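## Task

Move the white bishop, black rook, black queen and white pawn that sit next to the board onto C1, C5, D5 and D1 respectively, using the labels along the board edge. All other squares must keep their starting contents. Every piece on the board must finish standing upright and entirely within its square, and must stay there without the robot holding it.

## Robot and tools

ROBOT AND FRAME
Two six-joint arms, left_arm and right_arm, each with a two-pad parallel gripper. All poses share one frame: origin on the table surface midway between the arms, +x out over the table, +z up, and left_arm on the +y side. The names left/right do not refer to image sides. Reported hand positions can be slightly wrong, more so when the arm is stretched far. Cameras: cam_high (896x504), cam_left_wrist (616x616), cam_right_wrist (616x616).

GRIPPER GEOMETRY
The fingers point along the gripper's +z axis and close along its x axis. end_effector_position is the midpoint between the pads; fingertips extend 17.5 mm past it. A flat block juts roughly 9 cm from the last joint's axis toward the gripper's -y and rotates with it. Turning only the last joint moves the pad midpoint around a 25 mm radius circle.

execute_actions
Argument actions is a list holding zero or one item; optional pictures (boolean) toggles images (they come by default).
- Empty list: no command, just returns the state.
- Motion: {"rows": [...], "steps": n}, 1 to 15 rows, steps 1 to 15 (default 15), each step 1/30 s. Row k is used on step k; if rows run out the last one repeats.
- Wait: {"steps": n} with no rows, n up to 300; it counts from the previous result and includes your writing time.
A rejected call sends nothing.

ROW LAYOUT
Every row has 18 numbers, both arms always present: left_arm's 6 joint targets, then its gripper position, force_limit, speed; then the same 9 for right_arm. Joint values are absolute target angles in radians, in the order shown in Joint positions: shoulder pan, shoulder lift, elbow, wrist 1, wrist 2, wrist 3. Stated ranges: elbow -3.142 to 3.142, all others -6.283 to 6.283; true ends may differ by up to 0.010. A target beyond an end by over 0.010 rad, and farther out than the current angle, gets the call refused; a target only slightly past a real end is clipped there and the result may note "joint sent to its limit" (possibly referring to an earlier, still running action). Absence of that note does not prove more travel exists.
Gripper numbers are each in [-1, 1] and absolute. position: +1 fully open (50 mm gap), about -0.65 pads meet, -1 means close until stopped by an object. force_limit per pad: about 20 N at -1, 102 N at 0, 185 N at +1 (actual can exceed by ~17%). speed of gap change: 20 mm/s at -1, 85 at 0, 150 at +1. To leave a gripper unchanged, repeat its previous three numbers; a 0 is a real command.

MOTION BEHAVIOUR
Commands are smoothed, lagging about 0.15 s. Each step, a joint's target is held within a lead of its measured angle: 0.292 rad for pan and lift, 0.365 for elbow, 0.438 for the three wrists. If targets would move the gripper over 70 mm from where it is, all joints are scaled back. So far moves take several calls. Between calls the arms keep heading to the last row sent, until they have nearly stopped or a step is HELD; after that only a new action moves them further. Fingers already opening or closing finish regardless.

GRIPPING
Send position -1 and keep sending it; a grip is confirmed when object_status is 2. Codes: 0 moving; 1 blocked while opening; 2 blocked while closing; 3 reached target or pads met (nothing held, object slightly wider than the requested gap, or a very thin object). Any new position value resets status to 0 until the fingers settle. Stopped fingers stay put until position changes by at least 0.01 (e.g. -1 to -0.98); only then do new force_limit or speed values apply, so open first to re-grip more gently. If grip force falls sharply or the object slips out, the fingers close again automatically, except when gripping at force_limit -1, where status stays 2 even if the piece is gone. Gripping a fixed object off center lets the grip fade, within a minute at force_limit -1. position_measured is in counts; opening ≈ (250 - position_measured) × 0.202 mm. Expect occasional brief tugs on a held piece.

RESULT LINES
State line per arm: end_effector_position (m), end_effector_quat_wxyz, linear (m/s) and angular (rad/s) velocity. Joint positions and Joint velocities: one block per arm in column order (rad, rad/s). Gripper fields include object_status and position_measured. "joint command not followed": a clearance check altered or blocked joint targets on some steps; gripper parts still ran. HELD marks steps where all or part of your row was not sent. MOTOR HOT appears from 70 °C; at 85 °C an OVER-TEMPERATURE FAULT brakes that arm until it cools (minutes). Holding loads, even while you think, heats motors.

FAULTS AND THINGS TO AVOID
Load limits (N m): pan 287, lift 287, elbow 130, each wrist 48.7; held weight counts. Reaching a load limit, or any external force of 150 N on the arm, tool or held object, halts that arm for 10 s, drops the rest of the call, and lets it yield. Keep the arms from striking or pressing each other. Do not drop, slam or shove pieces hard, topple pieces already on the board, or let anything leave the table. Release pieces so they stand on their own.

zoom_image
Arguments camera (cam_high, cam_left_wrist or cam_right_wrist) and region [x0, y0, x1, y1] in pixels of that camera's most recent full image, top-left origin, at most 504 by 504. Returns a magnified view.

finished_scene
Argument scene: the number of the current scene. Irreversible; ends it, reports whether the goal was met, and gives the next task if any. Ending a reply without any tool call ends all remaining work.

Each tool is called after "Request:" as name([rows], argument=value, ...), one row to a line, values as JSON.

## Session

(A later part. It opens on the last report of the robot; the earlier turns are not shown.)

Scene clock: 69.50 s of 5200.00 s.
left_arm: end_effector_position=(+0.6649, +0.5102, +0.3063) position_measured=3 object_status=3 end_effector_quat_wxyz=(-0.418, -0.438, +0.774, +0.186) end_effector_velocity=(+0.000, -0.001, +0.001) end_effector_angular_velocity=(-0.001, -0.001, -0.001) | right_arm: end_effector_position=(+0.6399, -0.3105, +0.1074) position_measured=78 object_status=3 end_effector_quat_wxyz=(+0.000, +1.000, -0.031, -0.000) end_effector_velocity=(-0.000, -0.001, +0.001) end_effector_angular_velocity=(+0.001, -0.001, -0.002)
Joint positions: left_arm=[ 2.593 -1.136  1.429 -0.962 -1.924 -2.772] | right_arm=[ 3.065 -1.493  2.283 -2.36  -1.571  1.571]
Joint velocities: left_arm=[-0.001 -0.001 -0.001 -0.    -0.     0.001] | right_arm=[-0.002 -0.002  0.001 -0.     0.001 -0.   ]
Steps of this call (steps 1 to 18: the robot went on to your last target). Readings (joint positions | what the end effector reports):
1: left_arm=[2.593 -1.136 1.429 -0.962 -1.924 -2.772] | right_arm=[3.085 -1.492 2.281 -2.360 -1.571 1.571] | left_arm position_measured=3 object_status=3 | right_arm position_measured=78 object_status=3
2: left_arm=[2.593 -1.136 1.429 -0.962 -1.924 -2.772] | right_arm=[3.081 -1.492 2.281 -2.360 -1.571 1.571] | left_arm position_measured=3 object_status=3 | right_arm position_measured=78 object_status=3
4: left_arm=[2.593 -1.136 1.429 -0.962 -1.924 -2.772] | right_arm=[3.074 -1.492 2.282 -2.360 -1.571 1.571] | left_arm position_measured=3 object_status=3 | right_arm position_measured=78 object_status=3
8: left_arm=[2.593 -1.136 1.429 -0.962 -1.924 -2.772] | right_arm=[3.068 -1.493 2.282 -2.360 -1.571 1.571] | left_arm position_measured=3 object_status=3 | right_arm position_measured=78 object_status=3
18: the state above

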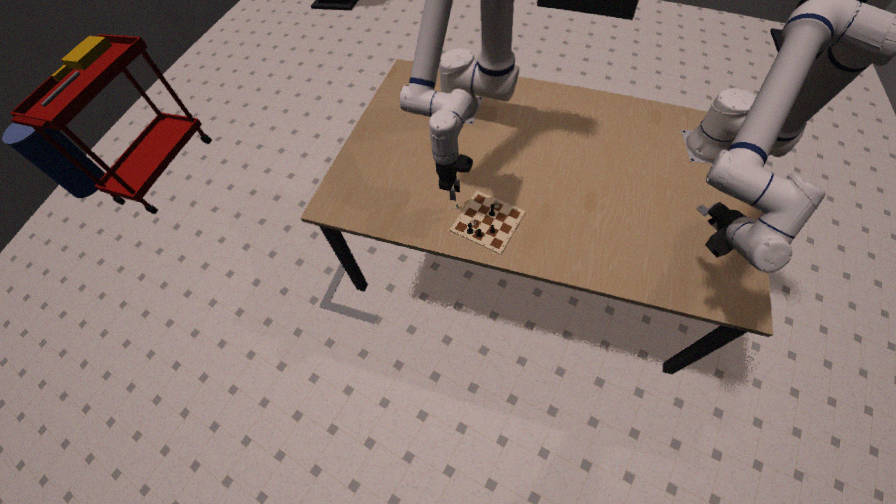

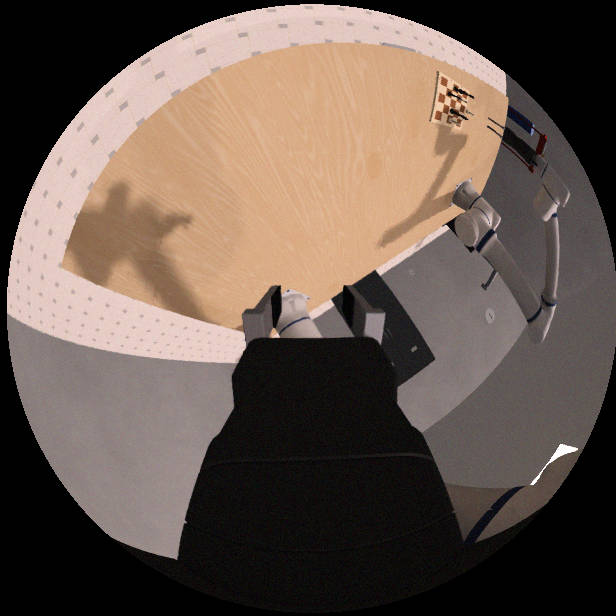

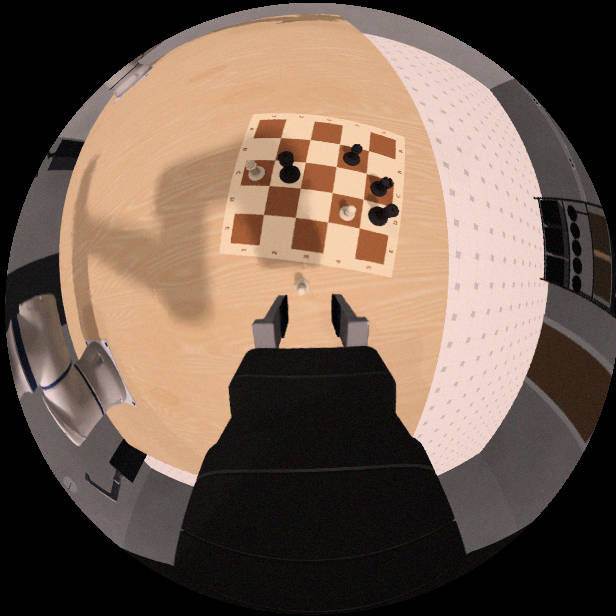

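Request:
execute_actions([
  {"rows":[[2.593,-1.136,1.429,-0.962,-1.924,-2.772,1,0,0,3.07,-1.45,2.323,-2.4438,-1.571,1.571,0.5,-0.5,0.3]],"steps":10},
], pictures=false)

Request:
execute_actions([
  {"rows":[[2.593,-1.136,1.429,-0.962,-1.924,-2.772,1,0,0,3.07,-1.3796,2.3466,-2.5378,-1.571,1.571,0.5,-0.5,0.3]]},
])

Request:
execute_actions([
  {"rows":[[2.593,-1.136,1.429,-0.962,-1.924,-2.772,1,0,0,3.07,-1.3796,2.3466,-2.5378,-1.571,1.571,-1,-0.5,0.3]]},
], pictures=false)

Request:
execute_actions([
  {"rows":[[2.593,-1.136,1.429,-0.962,-1.924,-2.772,1,0,0,3.07,-1.45,2.323,-2.4438,-1.571,1.571,-1,-0.5,0.3]]},
], pictures=false)

Request:
execute_actions([
  {"rows":[[2.593,-1.136,1.429,-0.962,-1.924,-2.772,1,0,0,3.276,-1.453,2.326,-2.4438,-1.571,1.571,-1,-0.5,0.3]]},
], pictures=false)

Request:
execute_actions([
  {"rows":[[2.593,-1.136,1.429,-0.962,-1.924,-2.772,1,0,0,3.276,-1.392,2.3475,-2.5263,-1.571,1.571,-1,-0.5,0.3]]},
])

Scene clock: 76.27 s of 5200.00 s.
left_arm: end_effector_position=(+0.6649, +0.5102, +0.3063) position_measured=3 object_status=3 end_effector_quat_wxyz=(-0.418, -0.438, +0.774, +0.186) end_effector_velocity=(-0.000, -0.000, +0.000) end_effector_angular_velocity=(-0.001, -0.001, -0.000) | right_arm: end_effector_position=(+0.6315, -0.3076, +0.0763) position_measured=78 object_status=3 end_effector_quat_wxyz=(+0.000, +1.000, -0.029, +0.000) end_effector_velocity=(-0.009, +0.003, -0.027) end_effector_angular_velocity=(+0.000, +0.001, +0.004)
Joint positions: left_arm=[ 2.593 -1.136  1.429 -0.962 -1.924 -2.772] | right_arm=[ 3.069 -1.455  2.319 -2.435 -1.571  1.571]
Joint velocities: left_arm=[-0.    -0.001  0.    -0.    -0.     0.   ] | right_arm=[ 0.004  0.034  0.033 -0.066  0.     0.   ]
Steps of this call (steps 1 to 15: the robot went on to your last target; steps 16 to 90: nothing new was sent; then 3.43 s passed at rest; steps 91 to 100: all 10 steps of this action). Readings (joint positions | what the end effector reports):
91: left_arm=[2.593 -1.136 1.429 -0.962 -1.924 -2.772] | right_arm=[3.065 -1.493 2.283 -2.361 -1.571 1.571] | left_arm position_measured=3 object_status=3 | right_arm position_measured=78 object_status=3
92: left_arm=[2.593 -1.136 1.429 -0.962 -1.924 -2.772] | right_arm=[3.066 -1.487 2.288 -2.374 -1.571 1.571] | left_arm position_measured=3 object_status=3 | right_arm position_measured=78 object_status=3
94: left_arm=[2.593 -1.136 1.429 -0.962 -1.924 -2.772] | right_arm=[3.067 -1.471 2.304 -2.403 -1.571 1.571] | left_arm position_measured=3 object_status=3 | right_arm position_measured=78 object_status=3
98: left_arm=[2.593 -1.136 1.429 -0.962 -1.924 -2.772] | right_arm=[3.069 -1.458 2.316 -2.429 -1.571 1.571] | left_arm position_measured=3 object_status=3 | right_arm position_measured=78 object_status=3
100: the state above

Scene clock: 76.77 s of 5200.00 s.
left_arm: end_effector_position=(+0.6649, +0.5102, +0.3063) position_measured=3 object_status=3 end_effector_quat_wxyz=(-0.418, -0.438, +0.774, +0.186) end_effector_velocity=(+0.000, +0.000, +0.001) end_effector_angular_velocity=(-0.001, -0.002, -0.000) | right_arm: end_effector_position=(+0.6305, -0.3072, +0.0347) position_measured=78 object_status=3 end_effector_quat_wxyz=(+0.000, +1.000, -0.029, +0.000) end_effector_velocity=(-0.000, +0.000, -0.009) end_effector_angular_velocity=(-0.000, -0.001, +0.000)
Joint positions: left_arm=[ 2.593 -1.136  1.429 -0.962 -1.924 -2.772] | right_arm=[ 3.07  -1.382  2.346 -2.535 -1.571  1.571]
Joint velocities: left_arm=[ 0.    -0.001 -0.001 -0.     0.     0.001] | right_arm=[ 0.     0.016  0.005 -0.022 -0.    -0.   ]
Steps of this call (steps 1 to 15: all 15 steps of this action). Readings (joint positions | what the end effector reports):
1: left_arm=[2.593 -1.136 1.429 -0.962 -1.924 -2.772] | right_arm=[3.070 -1.453 2.320 -2.437 -1.571 1.571] | left_arm position_measured=3 object_status=3 | right_arm position_measured=78 object_status=3
2: left_arm=[2.593 -1.136 1.429 -0.962 -1.924 -2.772] | right_arm=[3.070 -1.443 2.323 -2.453 -1.571 1.571] | left_arm position_measured=3 object_status=3 | right_arm position_measured=78 object_status=3
4: left_arm=[2.593 -1.136 1.429 -0.962 -1.924 -2.772] | right_arm=[3.070 -1.416 2.334 -2.488 -1.571 1.571] | left_arm position_measured=3 object_status=3 | right_arm position_measured=78 object_status=3
8: left_arm=[2.593 -1.136 1.429 -0.962 -1.924 -2.772] | right_arm=[3.070 -1.393 2.342 -2.520 -1.571 1.571] | left_arm position_measured=3 object_status=3 | right_arm position_measured=78 object_status=3
15: the state above

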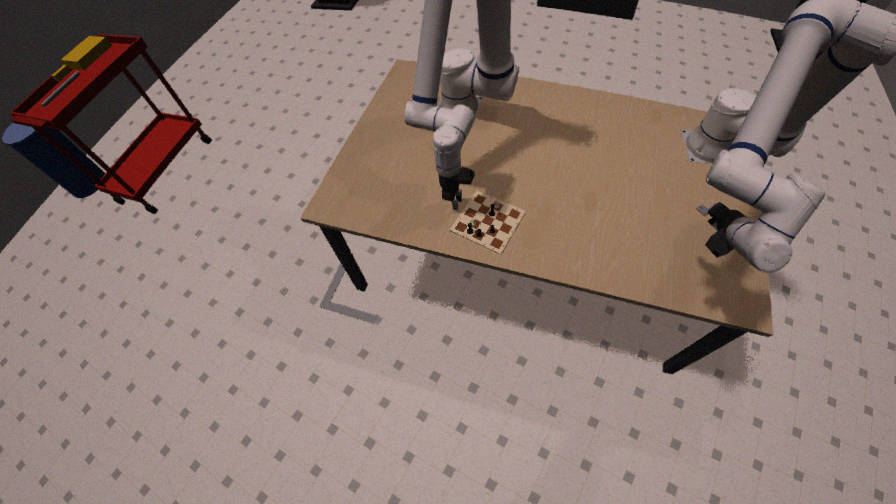

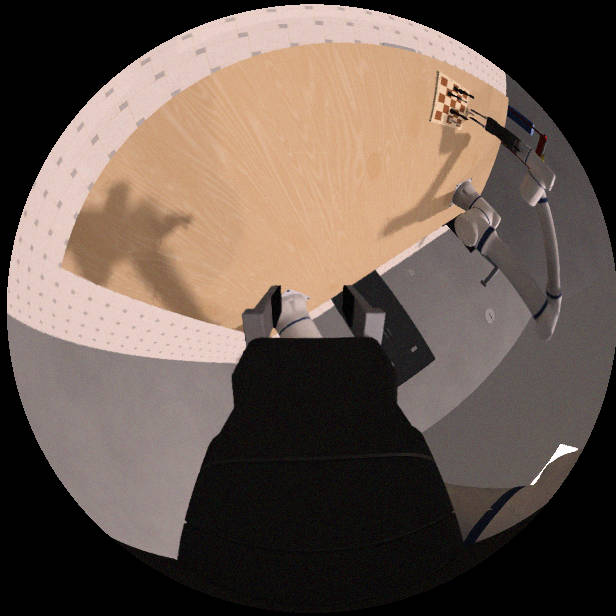

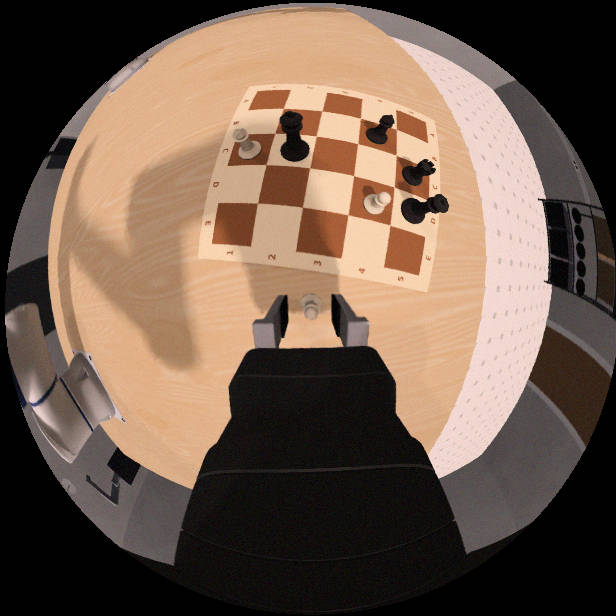

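Scene clock: 77.27 s of 5200.00 s.
left_arm: end_effector_position=(+0.6649, +0.5102, +0.3063) position_measured=3 object_status=3 end_effector_quat_wxyz=(-0.418, -0.438, +0.774, +0.186) end_effector_velocity=(+0.000, -0.000, +0.001) end_effector_angular_velocity=(-0.000, -0.000, +0.000) | right_arm: end_effector_position=(+0.6304, -0.3072, +0.0335) position_measured=207 object_status=2 end_effector_quat_wxyz=(+0.000, +1.000, -0.029, +0.000) end_effector_velocity=(-0.000, +0.000, +0.000) end_effector_angular_velocity=(+0.000, -0.001, -0.000)
Joint positions: left_arm=[ 2.593 -1.136  1.429 -0.962 -1.924 -2.772] | right_arm=[ 3.07  -1.38   2.347 -2.538 -1.571  1.571]
Joint velocities: left_arm=[-0.    -0.    -0.001  0.001 -0.    -0.   ] | right_arm=[-0.    -0.001  0.001 -0.001  0.     0.   ]
Steps of this call (steps 1 to 15: all 15 steps of this action). Readings (joint positions | what the end effector reports):
1: left_arm=[2.593 -1.136 1.429 -0.962 -1.924 -2.772] | right_arm=[3.070 -1.381 2.346 -2.536 -1.571 1.571] | left_arm position_measured=3 object_status=3 | right_arm position_measured=82 object_status=0
2: left_arm=[2.593 -1.136 1.429 -0.962 -1.924 -2.772] | right_arm=[3.070 -1.381 2.346 -2.536 -1.571 1.571] | left_arm position_measured=3 object_status=3 | right_arm position_measured=99 object_status=0
4: left_arm=[2.593 -1.136 1.429 -0.962 -1.924 -2.772] | right_arm=[3.070 -1.380 2.346 -2.537 -1.571 1.571] | left_arm position_measured=3 object_status=3 | right_arm position_measured=134 object_status=0
8: left_arm=[2.593 -1.136 1.429 -0.962 -1.924 -2.772] | right_arm=[3.070 -1.380 2.347 -2.537 -1.571 1.571] | left_arm position_measured=3 object_status=3 | right_arm position_measured=203 object_status=0
15: the state above

Scene clock: 77.77 s of 5200.00 s.
left_arm: end_effector_position=(+0.6649, +0.5102, +0.3063) position_measured=3 object_status=3 end_effector_quat_wxyz=(-0.418, -0.438, +0.774, +0.186) end_effector_velocity=(-0.000, -0.001, -0.001) end_effector_angular_velocity=(+0.001, +0.001, -0.002) | right_arm: end_effector_position=(+0.6304, -0.3072, +0.0715) position_measured=207 object_status=2 end_effector_quat_wxyz=(+0.000, +1.000, -0.029, -0.000) end_effector_velocity=(-0.001, -0.000, +0.008) end_effector_angular_velocity=(-0.000, +0.001, -0.001)
Joint positions: left_arm=[ 2.593 -1.136  1.429 -0.962 -1.924 -2.772] | right_arm=[ 3.07  -1.448  2.324 -2.446 -1.571  1.571]
Joint velocities: left_arm=[-0.002  0.001  0.    -0.     0.    -0.   ] | right_arm=[-0.    -0.016 -0.004  0.021 -0.     0.001]
Steps of this call (steps 1 to 15: all 15 steps of this action). Readings (joint positions | what the end effector reports):
1: left_arm=[2.593 -1.136 1.429 -0.962 -1.924 -2.772] | right_arm=[3.070 -1.380 2.347 -2.538 -1.571 1.571] | left_arm position_measured=3 object_status=3 | right_arm position_measured=207 object_status=2
2: left_arm=[2.593 -1.136 1.429 -0.962 -1.924 -2.772] | right_arm=[3.070 -1.389 2.344 -2.524 -1.571 1.571] | left_arm position_measured=3 object_status=3 | right_arm position_measured=207 object_status=2
4: left_arm=[2.593 -1.136 1.429 -0.962 -1.924 -2.772] | right_arm=[3.070 -1.415 2.335 -2.491 -1.571 1.571] | left_arm position_measured=3 object_status=3 | right_arm position_measured=207 object_status=2
8: left_arm=[2.593 -1.136 1.429 -0.962 -1.924 -2.772] | right_arm=[3.070 -1.438 2.327 -2.460 -1.571 1.571] | left_arm position_measured=3 object_status=3 | right_arm position_measured=207 object_status=2
15: the state above

Scene clock: 78.27 s of 5200.00 s.
left_arm: end_effector_position=(+0.6649, +0.5102, +0.3063) position_measured=3 object_status=3 end_effector_quat_wxyz=(-0.418, -0.438, +0.774, +0.186) end_effector_velocity=(-0.001, -0.000, -0.000) end_effector_angular_velocity=(+0.001, +0.002, -0.001) | right_arm: end_effector_position=(+0.5851, -0.2005, +0.0729) position_measured=207 object_status=2 end_effector_quat_wxyz=(+0.000, +0.998, +0.068, +0.000) end_effector_velocity=(-0.025, +0.045, +0.001) end_effector_angular_velocity=(-0.001, -0.001, +0.087)
Joint positions: left_arm=[ 2.593 -1.136  1.429 -0.962 -1.924 -2.772] | right_arm=[ 3.265 -1.453  2.326 -2.444 -1.571  1.571]
Joint velocities: left_arm=[-0.001 -0.     0.002  0.001  0.     0.   ] | right_arm=[ 0.087 -0.002  0.001  0.001 -0.001 -0.   ]
Steps of this call (steps 1 to 15: all 15 steps of this action). Readings (joint positions | what the end effector reports):
1: left_arm=[2.593 -1.136 1.429 -0.962 -1.924 -2.772] | right_arm=[3.070 -1.448 2.324 -2.446 -1.571 1.571] | left_arm position_measured=3 object_status=3 | right_arm position_measured=207 object_status=2
2: left_arm=[2.593 -1.136 1.429 -0.962 -1.924 -2.772] | right_arm=[3.080 -1.449 2.323 -2.446 -1.571 1.571] | left_arm position_measured=3 object_status=3 | right_arm position_measured=207 object_status=2
4: left_arm=[2.593 -1.136 1.429 -0.962 -1.924 -2.772] | right_arm=[3.125 -1.450 2.324 -2.445 -1.571 1.571] | left_arm position_measured=3 object_status=3 | right_arm position_measured=207 object_status=2
8: left_arm=[2.593 -1.136 1.429 -0.962 -1.924 -2.772] | right_arm=[3.206 -1.452 2.325 -2.444 -1.571 1.571] | left_arm position_measured=3 object_status=3 | right_arm position_measured=207 object_status=2
15: the state above

Scene clock: 78.77 s of 5200.00 s.
left_arm: end_effector_position=(+0.6649, +0.5102, +0.3063) position_measured=3 object_status=3 end_effector_quat_wxyz=(-0.418, -0.438, +0.774, +0.186) end_effector_velocity=(-0.001, +0.001, -0.001) end_effector_angular_velocity=(+0.002, +0.002, +0.000) | right_arm: end_effector_position=(+0.5817, -0.1947, +0.0396) position_measured=207 object_status=2 end_effector_quat_wxyz=(+0.000, +0.997, +0.074, +0.000) end_effector_velocity=(-0.001, +0.001, -0.008) end_effector_angular_velocity=(-0.001, +0.000, +0.002)
Joint positions: left_arm=[ 2.593 -1.136  1.429 -0.962 -1.924 -2.772] | right_arm=[ 3.276 -1.394  2.347 -2.524 -1.571  1.571]
Joint velocities: left_arm=[ 0.    -0.001  0.002  0.     0.    -0.001] | right_arm=[ 0.002  0.013  0.005 -0.018 -0.001  0.   ]
Steps of this call (steps 1 to 15: all 15 steps of this action). Readings (joint positions | what the end effector reports):
1: left_arm=[2.593 -1.136 1.429 -0.962 -1.924 -2.772] | right_arm=[3.267 -1.453 2.326 -2.444 -1.571 1.571] | left_arm position_measured=3 object_status=3 | right_arm position_measured=207 object_status=2
2: left_arm=[2.593 -1.136 1.429 -0.962 -1.924 -2.772] | right_arm=[3.269 -1.444 2.329 -2.457 -1.571 1.571] | left_arm position_measured=3 object_status=3 | right_arm position_measured=207 object_status=2
4: left_arm=[2.593 -1.136 1.429 -0.962 -1.924 -2.772] | right_arm=[3.272 -1.422 2.337 -2.486 -1.571 1.571] | left_arm position_measured=3 object_status=3 | right_arm position_measured=207 object_status=2
8: left_arm=[2.593 -1.136 1.429 -0.962 -1.924 -2.772] | right_arm=[3.275 -1.403 2.344 -2.512 -1.571 1.571] | left_arm position_measured=3 object_status=3 | right_arm position_measured=207 object_status=2
15: the state above

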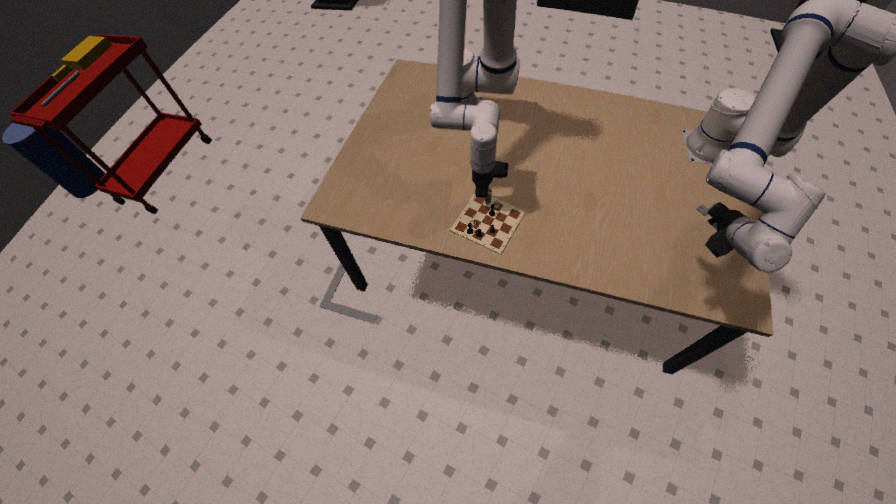

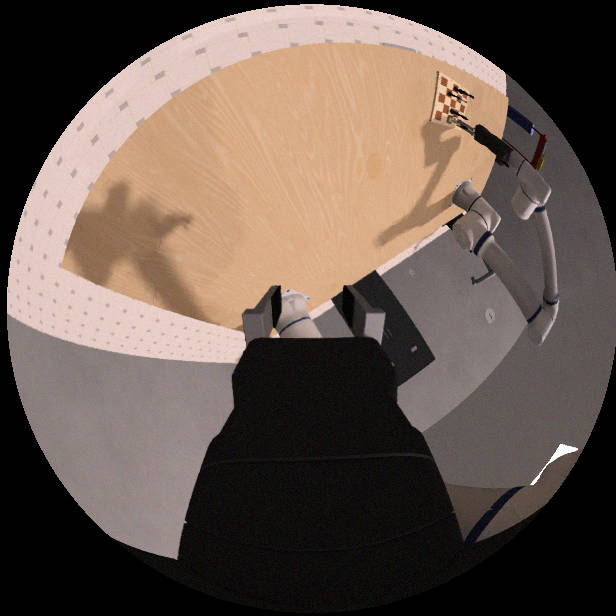

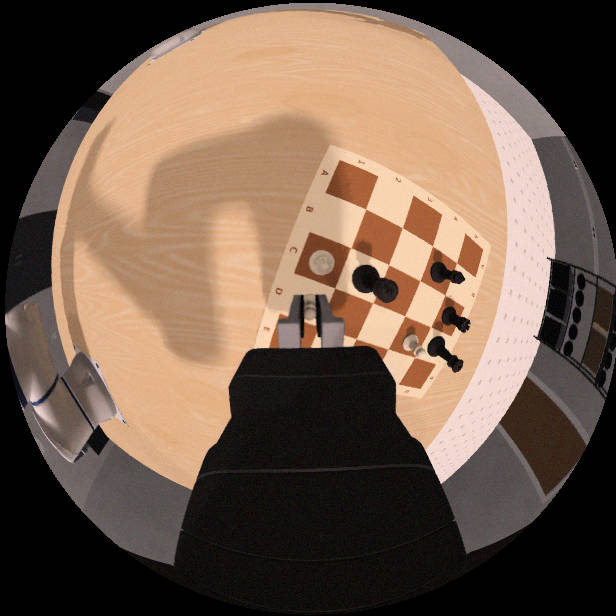

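Request:
execute_actions([
  {"rows":[[2.593,-1.136,1.429,-0.962,-1.924,-2.772,1,0,0,3.278,-1.3935,2.3505,-2.5278,-1.571,1.571,-1,-0.5,0.3]]},
], pictures=false)

Request:
execute_actions([
  {"rows":[[2.593,-1.136,1.429,-0.962,-1.924,-2.772,1,0,0,3.278,-1.3935,2.3505,-2.5278,-1.571,1.571,0.1,-0.5,-0.5]]},
], pictures=false)

Request:
execute_actions([
  {"rows":[[2.593,-1.136,1.429,-0.962,-1.924,-2.772,1,0,0,3.278,-1.511,2.304,-2.3638,-1.571,1.571,0.1,-0.5,0.3]]},
])

Request:
zoom_image(camera="cam_right_wrist", region=[240,200,460,360])

Scene clock: 84.77 s of 5200.00 s.
left_arm: end_effector_position=(+0.6649, +0.5102, +0.3063) position_measured=3 object_status=3 end_effector_quat_wxyz=(-0.418, -0.438, +0.774, +0.186) end_effector_velocity=(-0.000, +0.000, -0.000) end_effector_angular_velocity=(+0.002, +0.002, +0.001) | right_arm: end_effector_position=(+0.5795, -0.1938, +0.0383) position_measured=207 object_status=2 end_effector_quat_wxyz=(+0.000, +0.997, +0.075, +0.000) end_effector_velocity=(-0.003, -0.000, -0.002) end_effector_angular_velocity=(-0.001, +0.005, +0.000)
Joint positions: left_arm=[ 2.593 -1.136  1.429 -0.962 -1.924 -2.772] | right_arm=[ 3.278 -1.393  2.35  -2.528 -1.571  1.571]
Joint velocities: left_arm=[-0.     0.     0.001  0.001 -0.    -0.001] | right_arm=[ 0.001  0.001  0.004  0.    -0.     0.001]
Steps of this call (steps 1 to 15: the robot went on to your last target; steps 16 to 90: nothing new was sent; then 2.50 s passed at rest; steps 91 to 105: all 15 steps of this action). Readings (joint positions | what the end effector reports):
91: left_arm=[2.593 -1.136 1.429 -0.962 -1.924 -2.772] | right_arm=[3.276 -1.392 2.348 -2.526 -1.571 1.571] | left_arm position_measured=3 object_status=3 | right_arm position_measured=207 object_status=2
92: left_arm=[2.593 -1.136 1.429 -0.962 -1.924 -2.772] | right_arm=[3.276 -1.392 2.348 -2.527 -1.571 1.571] | left_arm position_measured=3 object_status=3 | right_arm position_measured=207 object_status=2
94: left_arm=[2.593 -1.136 1.429 -0.962 -1.924 -2.772] | right_arm=[3.277 -1.392 2.349 -2.527 -1.571 1.571] | left_arm position_measured=3 object_status=3 | right_arm position_measured=207 object_status=2
98: left_arm=[2.593 -1.136 1.429 -0.962 -1.924 -2.772] | right_arm=[3.278 -1.393 2.350 -2.528 -1.571 1.571] | left_arm position_measured=3 object_status=3 | right_arm position_measured=207 object_status=2
105: the state above

Scene clock: 85.27 s of 5200.00 s.
left_arm: end_effector_position=(+0.6649, +0.5102, +0.3063) position_measured=3 object_status=3 end_effector_quat_wxyz=(-0.418, -0.438, +0.774, +0.186) end_effector_velocity=(-0.000, -0.000, +0.000) end_effector_angular_velocity=(-0.001, -0.000, -0.001) | right_arm: end_effector_position=(+0.5794, -0.1937, +0.0383) position_measured=138 object_status=3 end_effector_quat_wxyz=(+0.000, +0.997, +0.075, -0.000) end_effector_velocity=(+0.001, +0.000, +0.001) end_effector_angular_velocity=(+0.000, -0.002, +0.000)
Joint positions: left_arm=[ 2.593 -1.136  1.429 -0.962 -1.924 -2.772] | right_arm=[ 3.278 -1.393  2.351 -2.528 -1.571  1.571]
Joint velocities: left_arm=[-0.    -0.    -0.    -0.     0.     0.001] | right_arm=[ 0.    -0.001 -0.001 -0.    -0.     0.   ]
Steps of this call (steps 1 to 15: all 15 steps of this action). Readings (joint positions | what the end effector reports):
1: left_arm=[2.593 -1.136 1.429 -0.962 -1.924 -2.772] | right_arm=[3.278 -1.393 2.350 -2.528 -1.571 1.571] | left_arm position_measured=3 object_status=3 | right_arm position_measured=205 object_status=0
2: left_arm=[2.593 -1.136 1.429 -0.962 -1.924 -2.772] | right_arm=[3.278 -1.393 2.351 -2.528 -1.571 1.571] | left_arm position_measured=3 object_status=3 | right_arm position_measured=196 object_status=0
4: left_arm=[2.593 -1.136 1.429 -0.962 -1.924 -2.772] | right_arm=[3.278 -1.393 2.351 -2.528 -1.571 1.571] | left_arm position_measured=3 object_status=3 | right_arm position_measured=179 object_status=0
8: left_arm=[2.593 -1.136 1.429 -0.962 -1.924 -2.772] | right_arm=[3.278 -1.393 2.351 -2.528 -1.571 1.571] | left_arm position_measured=3 object_status=3 | right_arm position_measured=144 object_status=0
15: the state above

Scene clock: 85.77 s of 5200.00 s.
left_arm: end_effector_position=(+0.6649, +0.5102, +0.3063) position_measured=3 object_status=3 end_effector_quat_wxyz=(-0.418, -0.438, +0.774, +0.186) end_effector_velocity=(+0.000, -0.000, -0.001) end_effector_angular_velocity=(+0.001, +0.002, +0.001) | right_arm: end_effector_position=(+0.5796, -0.1937, +0.1045) position_measured=138 object_status=3 end_effector_quat_wxyz=(+0.000, +0.997, +0.075, -0.000) end_effector_velocity=(-0.000, +0.000, +0.018) end_effector_angular_velocity=(+0.001, -0.002, -0.000)
Joint positions: left_arm=[ 2.593 -1.136  1.429 -0.962 -1.924 -2.772] | right_arm=[ 3.278 -1.507  2.306 -2.369 -1.571  1.571]
Joint velocities: left_arm=[-0.     0.002 -0.     0.    -0.    -0.001] | right_arm=[-0.    -0.029 -0.013  0.04   0.     0.   ]
Steps of this call (steps 1 to 15: all 15 steps of this action). Readings (joint positions | what the end effector reports):
1: left_arm=[2.593 -1.136 1.429 -0.962 -1.924 -2.772] | right_arm=[3.278 -1.394 2.350 -2.528 -1.571 1.571] | left_arm position_measured=3 object_status=3 | right_arm position_measured=138 object_status=3
2: left_arm=[2.593 -1.136 1.429 -0.962 -1.924 -2.772] | right_arm=[3.278 -1.404 2.347 -2.512 -1.571 1.571] | left_arm position_measured=3 object_status=3 | right_arm position_measured=138 object_status=3
4: left_arm=[2.593 -1.136 1.429 -0.962 -1.924 -2.772] | right_arm=[3.278 -1.447 2.329 -2.454 -1.571 1.571] | left_arm position_measured=3 object_status=3 | right_arm position_measured=138 object_status=3
8: left_arm=[2.593 -1.136 1.429 -0.962 -1.924 -2.772] | right_arm=[3.278 -1.488 2.313 -2.396 -1.571 1.571] | left_arm position_measured=3 object_status=3 | right_arm position_measured=138 object_status=3
15: the state above

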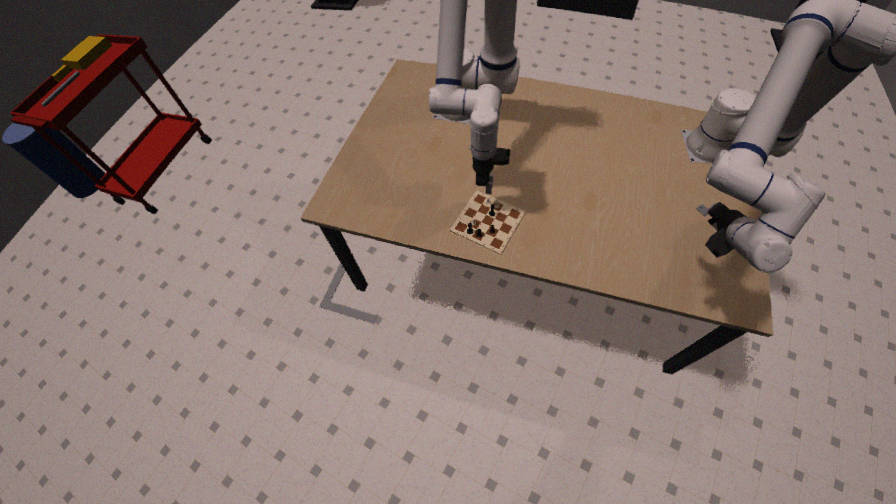

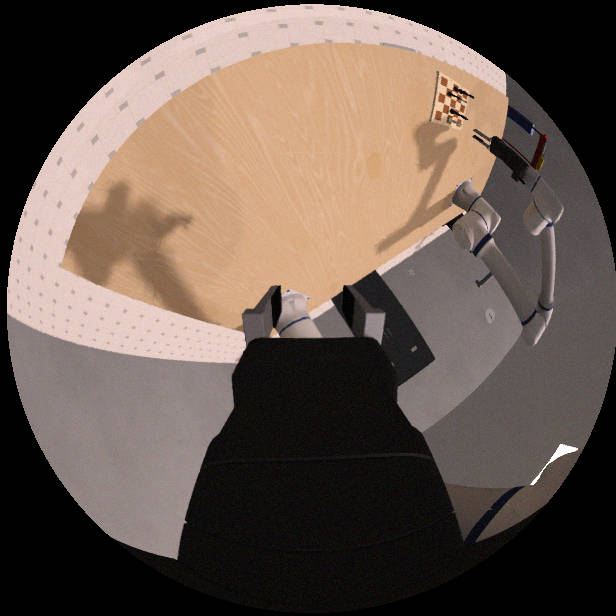

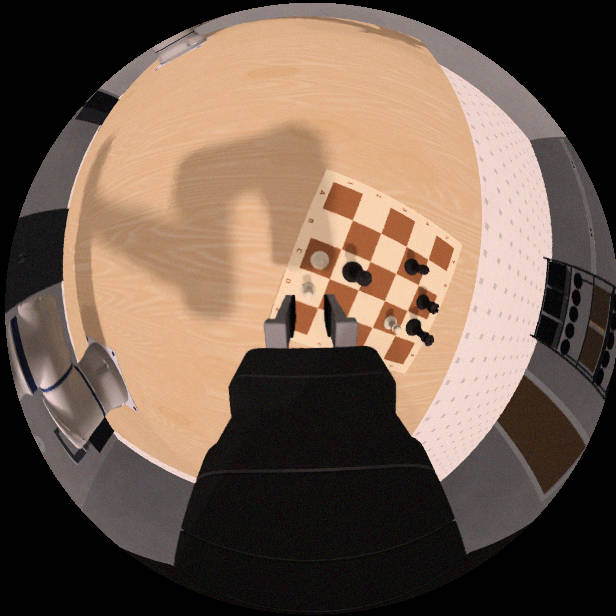

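Region (240, 200, 460, 360) of cam_right_wrist's 616x616 image, scaled by 2.291, with more detail than that image has; it fills the top 367 rows of this view, and the rest is white.

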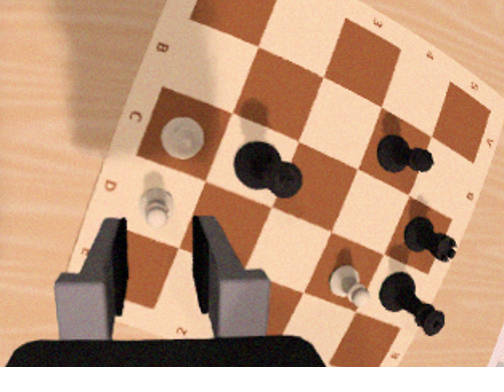

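Request:
finished_scene(scene=2)

The scene is finished: the task was done.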